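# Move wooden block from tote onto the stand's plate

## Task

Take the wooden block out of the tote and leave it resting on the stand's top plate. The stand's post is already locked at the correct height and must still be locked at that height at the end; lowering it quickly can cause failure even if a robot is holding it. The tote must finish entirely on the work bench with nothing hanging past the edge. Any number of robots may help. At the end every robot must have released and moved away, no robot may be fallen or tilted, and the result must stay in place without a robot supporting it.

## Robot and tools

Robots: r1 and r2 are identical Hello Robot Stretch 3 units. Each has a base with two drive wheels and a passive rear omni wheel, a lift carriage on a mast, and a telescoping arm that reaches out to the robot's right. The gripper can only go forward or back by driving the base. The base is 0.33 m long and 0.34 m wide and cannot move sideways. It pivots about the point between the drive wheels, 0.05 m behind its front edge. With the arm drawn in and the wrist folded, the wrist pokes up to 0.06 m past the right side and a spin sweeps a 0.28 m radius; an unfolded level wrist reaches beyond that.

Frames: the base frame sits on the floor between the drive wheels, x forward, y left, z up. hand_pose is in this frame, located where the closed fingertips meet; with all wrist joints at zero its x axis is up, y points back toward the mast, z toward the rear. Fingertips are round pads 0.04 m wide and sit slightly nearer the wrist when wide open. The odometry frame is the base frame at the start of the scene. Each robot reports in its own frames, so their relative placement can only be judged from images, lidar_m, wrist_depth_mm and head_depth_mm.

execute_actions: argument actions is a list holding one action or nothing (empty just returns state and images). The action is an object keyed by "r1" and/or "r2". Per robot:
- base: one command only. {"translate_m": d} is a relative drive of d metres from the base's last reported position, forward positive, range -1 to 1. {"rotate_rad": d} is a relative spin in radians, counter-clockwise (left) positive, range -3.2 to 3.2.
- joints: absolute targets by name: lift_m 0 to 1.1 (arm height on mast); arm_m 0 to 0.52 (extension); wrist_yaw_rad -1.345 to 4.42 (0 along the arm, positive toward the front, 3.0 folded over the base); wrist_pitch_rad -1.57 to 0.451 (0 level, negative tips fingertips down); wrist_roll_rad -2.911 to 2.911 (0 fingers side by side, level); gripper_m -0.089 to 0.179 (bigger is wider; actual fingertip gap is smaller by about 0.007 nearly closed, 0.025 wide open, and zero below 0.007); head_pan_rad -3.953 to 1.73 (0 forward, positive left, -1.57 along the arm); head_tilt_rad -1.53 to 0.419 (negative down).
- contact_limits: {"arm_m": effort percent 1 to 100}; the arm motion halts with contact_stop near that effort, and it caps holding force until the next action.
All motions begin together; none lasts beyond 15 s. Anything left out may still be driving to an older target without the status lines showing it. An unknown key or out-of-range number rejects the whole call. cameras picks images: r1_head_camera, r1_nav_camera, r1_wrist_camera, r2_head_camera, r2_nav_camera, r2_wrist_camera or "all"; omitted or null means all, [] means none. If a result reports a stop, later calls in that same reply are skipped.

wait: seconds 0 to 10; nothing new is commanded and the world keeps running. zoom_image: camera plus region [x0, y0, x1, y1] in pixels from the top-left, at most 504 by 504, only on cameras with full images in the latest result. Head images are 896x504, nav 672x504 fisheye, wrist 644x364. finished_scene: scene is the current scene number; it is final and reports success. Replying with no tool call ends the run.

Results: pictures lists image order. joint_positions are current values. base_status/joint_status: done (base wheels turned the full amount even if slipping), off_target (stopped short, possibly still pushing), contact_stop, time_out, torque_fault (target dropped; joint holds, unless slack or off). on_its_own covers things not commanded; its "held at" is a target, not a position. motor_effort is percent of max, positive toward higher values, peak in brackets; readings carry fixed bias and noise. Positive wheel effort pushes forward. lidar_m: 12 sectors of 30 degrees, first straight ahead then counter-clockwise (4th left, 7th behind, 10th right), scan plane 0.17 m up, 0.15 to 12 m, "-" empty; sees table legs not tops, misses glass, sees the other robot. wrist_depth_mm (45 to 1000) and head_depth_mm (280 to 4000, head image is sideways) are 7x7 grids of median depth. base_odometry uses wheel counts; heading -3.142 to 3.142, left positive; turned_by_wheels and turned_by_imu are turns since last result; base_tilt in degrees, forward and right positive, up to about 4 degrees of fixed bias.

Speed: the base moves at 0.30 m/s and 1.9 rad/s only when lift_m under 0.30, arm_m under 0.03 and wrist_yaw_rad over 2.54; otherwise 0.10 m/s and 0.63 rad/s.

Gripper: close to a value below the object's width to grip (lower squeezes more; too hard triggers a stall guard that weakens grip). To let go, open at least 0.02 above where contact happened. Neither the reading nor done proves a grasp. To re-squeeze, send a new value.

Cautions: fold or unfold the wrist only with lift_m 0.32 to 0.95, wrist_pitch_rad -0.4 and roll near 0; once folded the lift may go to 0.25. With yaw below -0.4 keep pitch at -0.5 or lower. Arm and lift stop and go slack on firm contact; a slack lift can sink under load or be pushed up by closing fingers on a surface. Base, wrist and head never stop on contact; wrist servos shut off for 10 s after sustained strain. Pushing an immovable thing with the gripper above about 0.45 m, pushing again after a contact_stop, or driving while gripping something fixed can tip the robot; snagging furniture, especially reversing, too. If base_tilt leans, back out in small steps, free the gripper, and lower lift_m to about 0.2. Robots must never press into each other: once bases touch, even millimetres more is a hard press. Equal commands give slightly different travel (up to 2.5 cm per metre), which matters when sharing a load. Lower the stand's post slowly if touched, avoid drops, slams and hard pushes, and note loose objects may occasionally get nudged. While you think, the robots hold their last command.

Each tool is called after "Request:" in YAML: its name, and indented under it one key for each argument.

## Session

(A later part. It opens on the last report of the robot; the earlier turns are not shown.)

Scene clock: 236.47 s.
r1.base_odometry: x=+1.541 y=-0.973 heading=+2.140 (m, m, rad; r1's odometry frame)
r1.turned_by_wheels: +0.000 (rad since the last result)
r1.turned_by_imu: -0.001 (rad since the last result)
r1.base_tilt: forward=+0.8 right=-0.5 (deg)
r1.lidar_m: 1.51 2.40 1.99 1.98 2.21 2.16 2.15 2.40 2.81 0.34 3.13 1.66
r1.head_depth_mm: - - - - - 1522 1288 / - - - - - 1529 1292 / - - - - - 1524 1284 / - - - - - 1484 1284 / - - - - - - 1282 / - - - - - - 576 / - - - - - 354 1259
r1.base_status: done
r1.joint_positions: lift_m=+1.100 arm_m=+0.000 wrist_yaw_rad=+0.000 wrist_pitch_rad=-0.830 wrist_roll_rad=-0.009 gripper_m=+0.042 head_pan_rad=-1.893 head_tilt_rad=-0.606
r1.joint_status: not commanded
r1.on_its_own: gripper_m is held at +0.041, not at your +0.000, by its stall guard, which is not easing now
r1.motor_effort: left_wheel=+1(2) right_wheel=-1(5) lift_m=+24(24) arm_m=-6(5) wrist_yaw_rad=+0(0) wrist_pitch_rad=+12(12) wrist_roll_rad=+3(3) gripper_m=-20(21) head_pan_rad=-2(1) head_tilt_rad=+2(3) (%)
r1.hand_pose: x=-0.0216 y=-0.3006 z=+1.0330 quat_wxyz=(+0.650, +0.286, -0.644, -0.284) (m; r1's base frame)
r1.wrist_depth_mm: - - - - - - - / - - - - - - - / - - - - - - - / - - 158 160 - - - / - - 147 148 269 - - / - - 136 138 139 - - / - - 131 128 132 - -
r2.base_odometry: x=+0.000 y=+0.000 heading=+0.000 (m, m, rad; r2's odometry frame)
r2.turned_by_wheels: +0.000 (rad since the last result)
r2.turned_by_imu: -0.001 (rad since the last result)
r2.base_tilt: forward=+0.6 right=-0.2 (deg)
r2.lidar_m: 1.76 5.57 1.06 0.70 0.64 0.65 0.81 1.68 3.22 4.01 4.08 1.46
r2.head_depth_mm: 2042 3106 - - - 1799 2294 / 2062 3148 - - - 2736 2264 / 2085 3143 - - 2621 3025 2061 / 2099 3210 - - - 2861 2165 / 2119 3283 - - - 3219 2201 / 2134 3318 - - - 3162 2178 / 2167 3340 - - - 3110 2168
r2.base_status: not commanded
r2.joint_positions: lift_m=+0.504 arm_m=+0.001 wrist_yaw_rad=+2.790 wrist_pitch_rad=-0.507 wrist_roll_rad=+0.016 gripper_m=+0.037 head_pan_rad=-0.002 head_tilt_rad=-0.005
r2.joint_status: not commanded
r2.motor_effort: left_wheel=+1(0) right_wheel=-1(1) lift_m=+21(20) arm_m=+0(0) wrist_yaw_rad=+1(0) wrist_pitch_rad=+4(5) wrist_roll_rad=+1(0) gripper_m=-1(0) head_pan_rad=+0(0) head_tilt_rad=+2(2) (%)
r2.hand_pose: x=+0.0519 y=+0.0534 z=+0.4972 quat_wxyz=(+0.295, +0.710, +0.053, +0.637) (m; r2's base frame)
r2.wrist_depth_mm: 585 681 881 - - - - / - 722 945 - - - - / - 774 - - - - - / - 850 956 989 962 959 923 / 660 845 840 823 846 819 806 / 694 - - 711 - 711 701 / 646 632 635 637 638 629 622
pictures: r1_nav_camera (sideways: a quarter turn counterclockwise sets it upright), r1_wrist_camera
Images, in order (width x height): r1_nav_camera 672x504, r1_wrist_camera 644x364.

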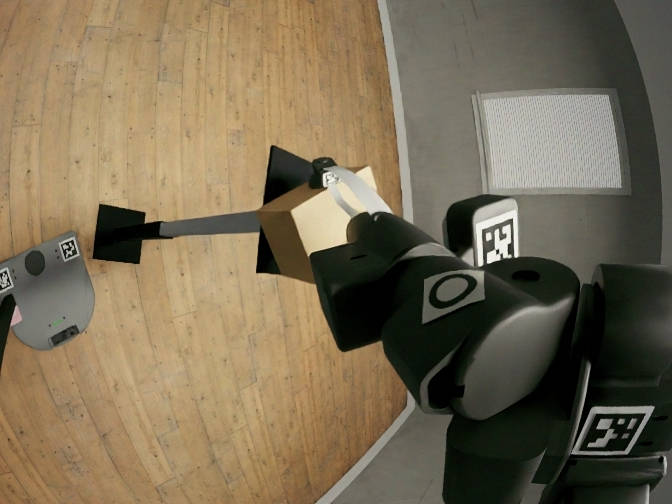

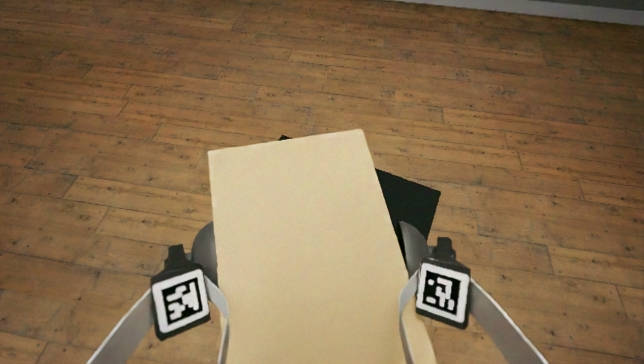

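Request:
execute_actions:
  actions:
    - {"r1":{"joints":{"arm_m":0.06}}}
  cameras: []

Request:
execute_actions:
  actions:
    - {"r1":{"joints":{"lift_m":1.075}}}
  cameras: ["r1_wrist_camera","r1_nav_camera"]

Scene clock: 248.77 s.
r1.base_odometry: x=+1.541 y=-0.973 heading=+2.140 (m, m, rad; r1's odometry frame)
r1.turned_by_wheels: +0.000 (rad since the last result)
r1.turned_by_imu: -0.001 (rad since the last result)
r1.base_tilt: forward=+0.9 right=-0.5 (deg)
r1.lidar_m: 1.51 2.40 1.99 1.98 2.21 2.16 2.15 2.40 2.80 0.34 3.13 1.67
r1.head_depth_mm: - 2982 3111 2420 1870 1523 1283 / - 2809 - 2352 1864 1530 1284 / - 2664 - 2321 1866 1518 1290 / - - - 2261 1869 1521 1285 / - - - 2316 482 417 1284 / - - - - 359 395 572 / - - - - 343 385 1278
r1.base_status: not commanded
r1.joint_positions: lift_m=+1.100 arm_m=+0.060 wrist_yaw_rad=+0.000 wrist_pitch_rad=-0.830 wrist_roll_rad=-0.008 gripper_m=+0.042 head_pan_rad=-1.893 head_tilt_rad=-0.606
r1.joint_status: all done
r1.on_its_own: gripper_m is held at +0.041, not at your +0.000, by its stall guard, which is not easing now
r1.motor_effort: left_wheel=+1(1) right_wheel=-1(1) lift_m=+24(24) arm_m=+6(7) wrist_yaw_rad=+0(0) wrist_pitch_rad=+12(12) wrist_roll_rad=+3(3) gripper_m=-21(20) head_pan_rad=-1(2) head_tilt_rad=+3(2) (%)
r1.hand_pose: x=-0.0216 y=-0.3598 z=+1.0330 quat_wxyz=(+0.650, +0.286, -0.644, -0.284) (m; r1's base frame)
r1.wrist_depth_mm: - - - - - - - / - - - - - - - / - - - - - - - / - - 159 159 - - - / - - 147 148 - - - / - - 137 137 139 - - / - - 130 129 132 - -
r2.base_odometry: x=+0.000 y=+0.000 heading=+0.000 (m, m, rad; r2's odometry frame)
r2.turned_by_wheels: +0.000 (rad since the last result)
r2.turned_by_imu: +0.000 (rad since the last result)
r2.base_tilt: forward=+0.6 right=-0.1 (deg)
r2.lidar_m: 1.76 5.56 1.06 0.70 0.64 0.65 0.81 1.69 3.20 4.00 4.09 1.46
r2.head_depth_mm: 2057 3127 - - - 1780 2279 / 2077 3115 - - - 2735 2247 / 2078 3183 - - 2634 3092 2073 / 2096 3233 - - - 2864 2152 / 2127 3243 - - - 3225 2203 / 2114 3329 - - - 3155 2199 / 2150 3356 - - - 3083 2153
r2.base_status: not commanded
r2.joint_positions: lift_m=+0.504 arm_m=+0.001 wrist_yaw_rad=+2.790 wrist_pitch_rad=-0.507 wrist_roll_rad=+0.016 gripper_m=+0.037 head_pan_rad=-0.002 head_tilt_rad=-0.005
r2.joint_status: not commanded
r2.motor_effort: left_wheel=+0(1) right_wheel=+0(1) lift_m=+20(20) arm_m=+0(0) wrist_yaw_rad=+0(0) wrist_pitch_rad=+5(6) wrist_roll_rad=+0(0) gripper_m=-1(0) head_pan_rad=+1(1) head_tilt_rad=+2(2) (%)
r2.hand_pose: x=+0.0519 y=+0.0534 z=+0.4972 quat_wxyz=(+0.295, +0.710, +0.053, +0.637) (m; r2's base frame)
r2.wrist_depth_mm: 589 682 891 - - - - / - 718 952 - - - - / - 779 - - - - - / - 854 946 969 961 956 943 / 657 841 843 820 857 801 801 / 699 - - 719 - 706 704 / 651 640 637 634 631 630 627
pictures: none
No camera images: the call's "cameras" was empty. Leave "cameras" out to get every camera's image.

Scene clock: 249.77 s.
r1.base_odometry: x=+1.541 y=-0.973 heading=+2.140 (m, m, rad; r1's odometry frame)
r1.turned_by_wheels: +0.000 (rad since the last result)
r1.turned_by_imu: +0.000 (rad since the last result)
r1.base_tilt: forward=+0.7 right=-0.6 (deg)
r1.lidar_m: 1.51 2.40 1.99 1.98 2.21 2.16 2.15 2.40 2.80 0.34 3.14 1.67
r1.head_depth_mm: - - - 2424 1876 1524 1288 / - - 3083 2225 1875 1522 1289 / - - 2986 - 1856 1530 1286 / - - - - 1802 1525 1284 / - - - - 481 406 1281 / - - - - - 386 572 / 2326 - - - - 385 1278
r1.base_status: not commanded
r1.joint_positions: lift_m=+1.075 arm_m=+0.060 wrist_yaw_rad=+0.000 wrist_pitch_rad=-0.829 wrist_roll_rad=-0.008 gripper_m=+0.042 head_pan_rad=-1.893 head_tilt_rad=-0.606
r1.joint_status: all done
r1.on_its_own: gripper_m is held at +0.041, not at your +0.000, by its stall guard, which is not easing now
r1.motor_effort: left_wheel=+1(1) right_wheel=-1(2) lift_m=+14(23) arm_m=+5(5) wrist_yaw_rad=+0(0) wrist_pitch_rad=+12(12) wrist_roll_rad=+3(3) gripper_m=-21(22) head_pan_rad=-1(1) head_tilt_rad=+2(2) (%)
r1.hand_pose: x=-0.0216 y=-0.3598 z=+1.0087 quat_wxyz=(+0.650, +0.286, -0.644, -0.284) (m; r1's base frame)
r1.wrist_depth_mm: - - - - - - - / - - - - - - - / - - - - - - - / - - 158 159 - - - / - - 147 147 235 - - / - - 137 137 139 - - / - - 130 129 132 - -
r2.base_odometry: x=+0.000 y=+0.000 heading=+0.000 (m, m, rad; r2's odometry frame)
r2.turned_by_wheels: +0.000 (rad since the last result)
r2.turned_by_imu: +0.000 (rad since the last result)
r2.base_tilt: forward=+0.6 right=-0.2 (deg)
r2.lidar_m: 1.77 5.56 1.07 0.70 0.64 0.65 0.81 1.69 3.21 4.02 4.07 1.47
r2.head_depth_mm: 2045 3101 - - - 1802 2239 / 2052 3129 - - - 2726 2259 / 2093 3220 - - 2615 3025 2056 / 2095 3172 - - - 2863 2133 / 2121 3302 - - - 3186 2189 / 2130 3299 - - - 3160 2177 / 2158 3310 - - - 3049 2158
r2.base_status: not commanded
r2.joint_positions: lift_m=+0.504 arm_m=+0.001 wrist_yaw_rad=+2.790 wrist_pitch_rad=-0.507 wrist_roll_rad=+0.016 gripper_m=+0.037 head_pan_rad=-0.002 head_tilt_rad=-0.005
r2.joint_status: not commanded
r2.motor_effort: left_wheel=+1(1) right_wheel=-1(1) lift_m=+21(20) arm_m=-1(0) wrist_yaw_rad=+1(1) wrist_pitch_rad=+4(5) wrist_roll_rad=+0(0) gripper_m=+0(1) head_pan_rad=+1(1) head_tilt_rad=+2(2) (%)
r2.hand_pose: x=+0.0519 y=+0.0534 z=+0.4972 quat_wxyz=(+0.295, +0.710, +0.053, +0.637) (m; r2's base frame)
r2.wrist_depth_mm: 588 677 894 - - - - / - 723 940 - - - - / - 780 - - - - - / - 851 937 964 954 948 929 / 663 844 853 827 836 808 806 / 702 - - 725 - 705 699 / 644 636 636 637 628 630 622
pictures: r1_nav_camera (sideways: a quarter turn counterclockwise sets it upright), r1_wrist_camera
Images, in order (width x height): r1_nav_camera 672x504, r1_wrist_camera 644x364.

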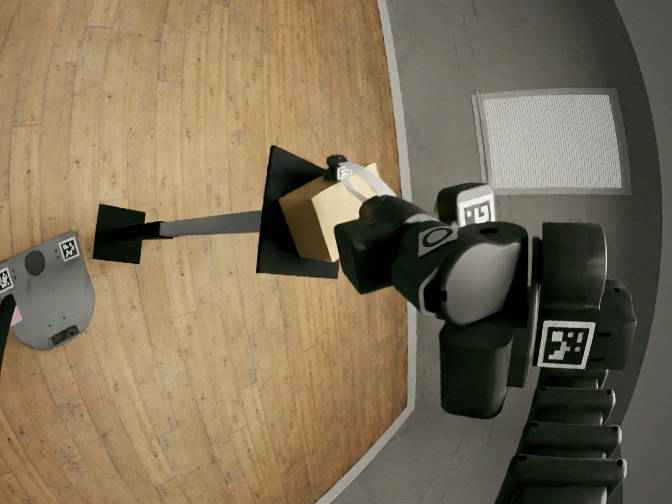

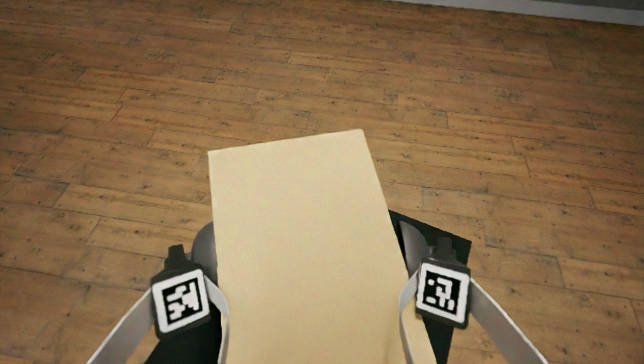

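The block is over the plate with only a small gap. Releasing and withdrawing.

Request:
execute_actions:
  actions:
    - {"r1":{"joints":{"gripper_m":0.12}}}
  cameras: []

Request:
execute_actions:
  actions:
    - {"r1":{"joints":{"lift_m":1.1,"arm_m":0.0}}}
  cameras: ["r1_wrist_camera","r1_nav_camera"]

Scene clock: 256.90 s.
r1.base_odometry: x=+1.541 y=-0.973 heading=+2.140 (m, m, rad; r1's odometry frame)
r1.turned_by_wheels: +0.000 (rad since the last result)
r1.turned_by_imu: -0.001 (rad since the last result)
r1.base_tilt: forward=+0.8 right=-0.6 (deg)
r1.lidar_m: 1.51 2.41 1.99 1.99 2.21 2.16 2.15 2.40 2.81 0.34 3.13 1.67
r1.head_depth_mm: - - - 2402 1855 1517 1282 / - - 3069 2218 1879 1522 1284 / - - 2990 - 1852 1519 1283 / - - - - 1813 1525 1284 / - - - - 481 401 1285 / - - - - - 376 572 / 2308 - - - - 385 1279
r1.base_status: not commanded
r1.joint_positions: lift_m=+1.075 arm_m=+0.060 wrist_yaw_rad=+0.000 wrist_pitch_rad=-0.816 wrist_roll_rad=-0.008 gripper_m=+0.120 head_pan_rad=-1.893 head_tilt_rad=-0.606
r1.joint_status: all done
r1.motor_effort: left_wheel=+1(1) right_wheel=-1(1) lift_m=+14(14) arm_m=+5(6) wrist_yaw_rad=-1(0) wrist_pitch_rad=+6(12) wrist_roll_rad=+3(3) gripper_m=-1(80) head_pan_rad=-2(3) head_tilt_rad=+3(2) (%)
r1.hand_pose: x=-0.0216 y=-0.3625 z=+1.0108 quat_wxyz=(+0.652, +0.282, -0.646, -0.280) (m; r1's base frame)
r1.wrist_depth_mm: - - - - - - - / - - - - - - - / - - - - - - - / - - - 199 - - - / - - 177 173 240 - - / - - 160 157 163 - - / - - 191 144 147 - -
r2.base_odometry: x=+0.000 y=+0.000 heading=+0.000 (m, m, rad; r2's odometry frame)
r2.turned_by_wheels: +0.000 (rad since the last result)
r2.turned_by_imu: +0.000 (rad since the last result)
r2.base_tilt: forward=+0.7 right=-0.5 (deg)
r2.lidar_m: 1.76 5.55 1.06 0.70 0.64 0.65 0.81 1.68 3.19 4.01 4.06 1.47
r2.head_depth_mm: 2061 3091 - - - 1782 2226 / 2065 3146 - - - 2735 2273 / 2076 3160 - - 2617 3090 2048 / 2115 3191 - - - 2881 2138 / 2111 3290 - - - 3193 2209 / 2131 3292 - - - 3176 2213 / 2151 3328 - - - 3081 2174
r2.base_status: not commanded
r2.joint_positions: lift_m=+0.504 arm_m=+0.001 wrist_yaw_rad=+2.790 wrist_pitch_rad=-0.507 wrist_roll_rad=+0.016 gripper_m=+0.037 head_pan_rad=-0.002 head_tilt_rad=-0.005
r2.joint_status: not commanded
r2.motor_effort: left_wheel=+1(1) right_wheel=-1(1) lift_m=+21(20) arm_m=+0(0) wrist_yaw_rad=+0(0) wrist_pitch_rad=+4(5) wrist_roll_rad=+0(1) gripper_m=-1(0) head_pan_rad=+0(1) head_tilt_rad=+2(2) (%)
r2.hand_pose: x=+0.0519 y=+0.0534 z=+0.4972 quat_wxyz=(+0.295, +0.710, +0.053, +0.637) (m; r2's base frame)
r2.wrist_depth_mm: 585 679 886 - - - - / - 728 946 - - - - / - 780 - - - - - / - 847 958 955 942 957 935 / 661 848 858 840 838 808 799 / 702 - - 717 - 713 706 / 650 644 640 625 635 626 626
pictures: none
No camera images: the call's "cameras" was empty. Leave "cameras" out to get every camera's image.

Scene clock: 258.50 s.
r1.base_odometry: x=+1.541 y=-0.973 heading=+2.140 (m, m, rad; r1's odometry frame)
r1.turned_by_wheels: +0.000 (rad since the last result)
r1.turned_by_imu: +0.000 (rad since the last result)
r1.base_tilt: forward=+0.8 right=-0.5 (deg)
r1.lidar_m: 1.52 2.41 1.99 1.99 2.22 2.16 2.15 2.39 2.81 0.34 3.12 1.66
r1.head_depth_mm: - - - - - 1527 1289 / - - - - - 1520 1283 / - - - - - 1517 1289 / - - - - - 1486 1287 / - - - - - - 1284 / - - - - - - 577 / - - - - - 395 1280
r1.base_status: not commanded
r1.joint_positions: lift_m=+1.100 arm_m=+0.000 wrist_yaw_rad=+0.000 wrist_pitch_rad=-0.815 wrist_roll_rad=-0.008 gripper_m=+0.120 head_pan_rad=-1.893 head_tilt_rad=-0.606
r1.joint_status: all done
r1.motor_effort: left_wheel=+1(1) right_wheel=-1(1) lift_m=+23(25) arm_m=-5(5) wrist_yaw_rad=+1(0) wrist_pitch_rad=+6(6) wrist_roll_rad=+3(3) gripper_m=-1(0) head_pan_rad=-2(2) head_tilt_rad=+3(3) (%)
r1.hand_pose: x=-0.0216 y=-0.3036 z=+1.0354 quat_wxyz=(+0.652, +0.281, -0.646, -0.279) (m; r1's base frame)
r1.wrist_depth_mm: - - - - - - - / - - - - - - - / - - - - - - - / - - - 223 - - - / - - 262 201 269 - - / - - 241 187 236 - - / - - - 220 - - -
r2.base_odometry: x=+0.000 y=+0.000 heading=+0.000 (m, m, rad; r2's odometry frame)
r2.turned_by_wheels: +0.000 (rad since the last result)
r2.turned_by_imu: +0.000 (rad since the last result)
r2.base_tilt: forward=+0.6 right=-0.1 (deg)
r2.lidar_m: 1.76 5.55 1.06 0.70 0.64 0.65 0.81 1.68 3.20 4.04 4.09 1.47
r2.head_depth_mm: 2037 3080 - - - 1779 2256 / 2063 3097 - - - 2705 2241 / 2091 3199 - - 2631 3039 2066 / 2107 3249 - - - 2837 2129 / 2106 3250 - - - 3195 2212 / 2122 3245 - - - 3140 2179 / 2163 3369 - - - 3128 2157
r2.base_status: not commanded
r2.joint_positions: lift_m=+0.504 arm_m=+0.001 wrist_yaw_rad=+2.790 wrist_pitch_rad=-0.507 wrist_roll_rad=+0.016 gripper_m=+0.037 head_pan_rad=-0.002 head_tilt_rad=-0.005
r2.joint_status: not commanded
r2.motor_effort: left_wheel=+1(1) right_wheel=-1(1) lift_m=+20(20) arm_m=+0(1) wrist_yaw_rad=+1(1) wrist_pitch_rad=+5(5) wrist_roll_rad=+0(0) gripper_m=-1(1) head_pan_rad=-1(1) head_tilt_rad=+2(2) (%)
r2.hand_pose: x=+0.0519 y=+0.0534 z=+0.4972 quat_wxyz=(+0.295, +0.710, +0.053, +0.637) (m; r2's base frame)
r2.wrist_depth_mm: 583 684 877 - - - - / - 730 964 - - - - / - 767 991 - - - - / - 855 930 976 967 948 946 / 662 834 857 826 854 818 795 / 702 - - 727 - 713 710 / 659 640 641 634 640 624 619
pictures: r1_nav_camera (sideways: a quarter turn counterclockwise sets it upright), r1_wrist_camera
Images, in order (width x height): r1_nav_camera 672x504, r1_wrist_camera 644x364.

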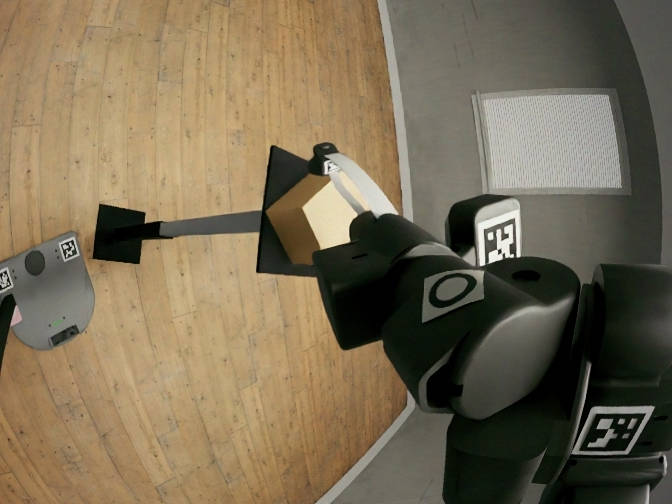

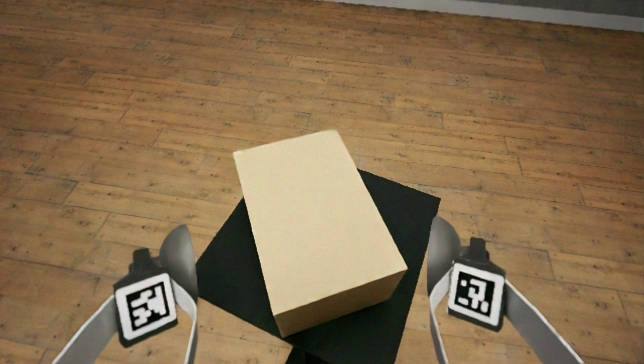

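The block rests flat on the plate. Raising the wrist and driving clear, then checking both the stand and the tote.

Request:
execute_actions:
  actions:
    - {"r1":{"base":{"translate_m":0.6},"joints":{"wrist_pitch_rad":-0.45,"head_pan_rad":-0.5,"head_tilt_rad":-0.35}}}
  cameras: ["r1_head_camera"]

Request:
execute_actions:
  actions:
    - {"r1":{"joints":{"head_pan_rad":-2.3,"head_tilt_rad":-0.5}}}
  cameras: ["r1_nav_camera"]

Scene clock: 270.73 s.
r1.base_odometry: x=+1.217 y=-0.468 heading=+2.140 (m, m, rad; r1's odometry frame)
r1.turned_by_wheels: +0.000 (rad since the last result)
r1.turned_by_imu: +0.000 (rad since the last result)
r1.base_tilt: forward=+0.8 right=-0.5 (deg)
r1.lidar_m: 4.30 2.27 1.88 1.87 2.09 2.75 2.74 0.70 2.92 2.92 1.23 0.94
r1.head_depth_mm: - - - 3687 1278 1402 1456 / - - - 3703 1217 1807 1540 / - - - 1684 1144 1920 1538 / - - - 1661 1101 1946 1535 / - - - 1604 1089 1750 1189 / - - - 1669 1220 1895 1546 / - - - 3563 2511 1950 1540
r1.base_status: done
r1.joint_positions: lift_m=+1.100 arm_m=+0.000 wrist_yaw_rad=+0.000 wrist_pitch_rad=-0.471 wrist_roll_rad=-0.008 gripper_m=+0.120 head_pan_rad=-0.507 head_tilt_rad=-0.359
r1.joint_status: all done
r1.motor_effort: left_wheel=+1(7) right_wheel=-1(3) lift_m=+23(23) arm_m=-5(5) wrist_yaw_rad=-1(0) wrist_pitch_rad=+8(8) wrist_roll_rad=+3(3) gripper_m=-1(1) head_pan_rad=+3(27) head_tilt_rad=+4(25) (%)
r1.hand_pose: x=-0.0216 y=-0.3628 z=+1.1007 quat_wxyz=(+0.691, +0.166, -0.684, -0.165) (m; r1's base frame)
r1.wrist_depth_mm: - - - - - - - / - - - - - - - / - - - - - - - / - - - - - - - / - - - - - - - / - - - - - - - / - - - - - - -
r2.base_odometry: x=+0.000 y=+0.000 heading=+0.000 (m, m, rad; r2's odometry frame)
r2.turned_by_wheels: +0.000 (rad since the last result)
r2.turned_by_imu: -0.001 (rad since the last result)
r2.base_tilt: forward=+0.6 right=-0.3 (deg)
r2.lidar_m: 1.76 5.54 1.06 0.70 0.64 0.65 0.81 1.68 3.21 4.01 4.08 1.47
r2.head_depth_mm: 2038 3097 - - - 1778 2271 / 2070 3117 - - - 2743 2272 / 2080 3145 - - 2625 3070 2057 / 2102 3222 - - - 2839 2149 / 2137 3275 - - - 3178 2210 / 2139 3286 - - - 3123 2180 / 2179 3384 - - - 3147 2175
r2.base_status: not commanded
r2.joint_positions: lift_m=+0.504 arm_m=+0.001 wrist_yaw_rad=+2.790 wrist_pitch_rad=-0.507 wrist_roll_rad=+0.016 gripper_m=+0.037 head_pan_rad=-0.002 head_tilt_rad=-0.005
r2.joint_status: not commanded
r2.motor_effort: left_wheel=+1(1) right_wheel=-1(1) lift_m=+21(20) arm_m=+0(0) wrist_yaw_rad=+1(0) wrist_pitch_rad=+4(5) wrist_roll_rad=+0(1) gripper_m=+1(1) head_pan_rad=+0(0) head_tilt_rad=+2(2) (%)
r2.hand_pose: x=+0.0519 y=+0.0534 z=+0.4972 quat_wxyz=(+0.295, +0.710, +0.053, +0.637) (m; r2's base frame)
r2.wrist_depth_mm: 584 684 891 - - - - / - 721 940 - - - - / - 784 - - - - - / - 852 945 967 976 949 951 / 660 863 836 827 830 822 814 / 701 - - 724 - 703 701 / 652 639 634 635 635 626 628
pictures: r1_head_camera (sideways: a quarter turn clockwise sets it upright)
Images, in order (width x height): r1_head_camera 896x504.

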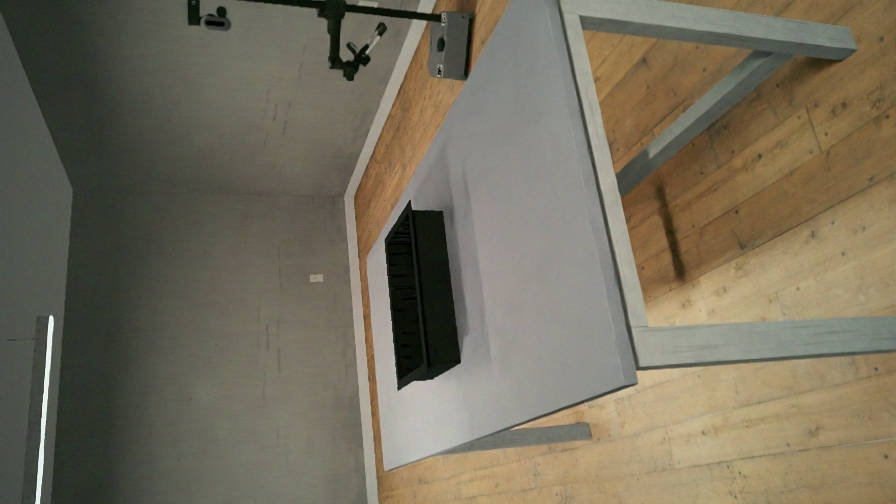

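Scene clock: 272.23 s.
r1.base_odometry: x=+1.217 y=-0.468 heading=+2.140 (m, m, rad; r1's odometry frame)
r1.turned_by_wheels: +0.000 (rad since the last result)
r1.turned_by_imu: +0.000 (rad since the last result)
r1.base_tilt: forward=+0.8 right=-0.5 (deg)
r1.lidar_m: 4.31 2.26 1.88 1.87 2.09 2.76 2.74 0.70 2.92 2.91 1.23 0.94
r1.head_depth_mm: - - - 690 2060 1685 1383 / - - - 715 1986 1026 1066 / - - - 2957 2140 1675 1377 / - - 3678 3267 - 1674 1383 / - - 3418 - - 1629 1382 / - - - - - - 1379 / - - - - - - 1338
r1.base_status: not commanded
r1.joint_positions: lift_m=+1.100 arm_m=+0.000 wrist_yaw_rad=+0.000 wrist_pitch_rad=-0.471 wrist_roll_rad=-0.008 gripper_m=+0.120 head_pan_rad=-2.293 head_tilt_rad=-0.494
r1.joint_status: all done
r1.motor_effort: left_wheel=+1(1) right_wheel=-1(1) lift_m=+23(23) arm_m=-5(5) wrist_yaw_rad=+0(0) wrist_pitch_rad=+8(8) wrist_roll_rad=+3(3) gripper_m=+0(1) head_pan_rad=-2(25) head_tilt_rad=-4(20) (%)
r1.hand_pose: x=-0.0216 y=-0.3628 z=+1.1007 quat_wxyz=(+0.691, +0.166, -0.684, -0.165) (m; r1's base frame)
r1.wrist_depth_mm: - - - - - - - / - - - - - - - / - - - - - - - / - - - - - - - / - - - - - - - / - - - - - - - / - - - - - - -
r2.base_odometry: x=+0.000 y=+0.000 heading=+0.000 (m, m, rad; r2's odometry frame)
r2.turned_by_wheels: +0.000 (rad since the last result)
r2.turned_by_imu: +0.000 (rad since the last result)
r2.base_tilt: forward=+0.6 right=-0.1 (deg)
r2.lidar_m: 1.76 5.54 1.06 0.70 0.64 0.65 0.81 1.68 3.20 3.98 4.08 1.47
r2.head_depth_mm: 2057 3149 - - - 1802 2287 / 2055 3159 - - - 2757 2279 / 2076 3201 - - 2624 3069 2063 / 2111 3209 - - - 2861 2146 / 2122 3238 - - - 3169 2188 / 2127 3248 - - - 3116 2181 / 2148 3377 - - - 3086 2173
r2.base_status: not commanded
r2.joint_positions: lift_m=+0.504 arm_m=+0.001 wrist_yaw_rad=+2.790 wrist_pitch_rad=-0.507 wrist_roll_rad=+0.016 gripper_m=+0.037 head_pan_rad=-0.002 head_tilt_rad=-0.005
r2.joint_status: not commanded
r2.motor_effort: left_wheel=+1(1) right_wheel=-1(1) lift_m=+21(20) arm_m=+0(1) wrist_yaw_rad=+0(0) wrist_pitch_rad=+5(5) wrist_roll_rad=+0(0) gripper_m=+1(1) head_pan_rad=+1(1) head_tilt_rad=+2(2) (%)
r2.hand_pose: x=+0.0519 y=+0.0534 z=+0.4972 quat_wxyz=(+0.295, +0.710, +0.053, +0.637) (m; r2's base frame)
r2.wrist_depth_mm: 587 684 883 - - - - / - 713 953 - - - - / - 770 - - - - - / - 840 950 979 950 956 934 / 652 857 850 824 836 812 789 / 703 - - 718 - 702 715 / 655 644 648 630 632 627 627
pictures: r1_nav_camera (sideways: a quarter turn counterclockwise sets it upright)
Images, in order (width x height): r1_nav_camera 672x504.

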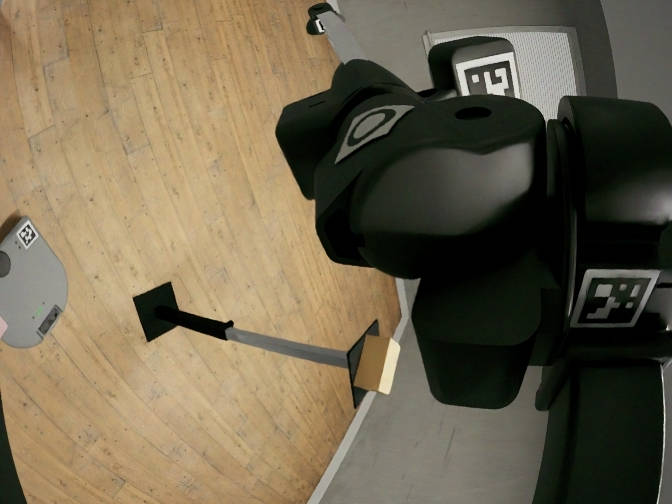

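The tote is on the bench with bench top showing around it, the block is on the plate, and both robots are level and clear. Ending the scene.

Request:
finished_scene:
  scene: 2

The scene is finished: the task was done.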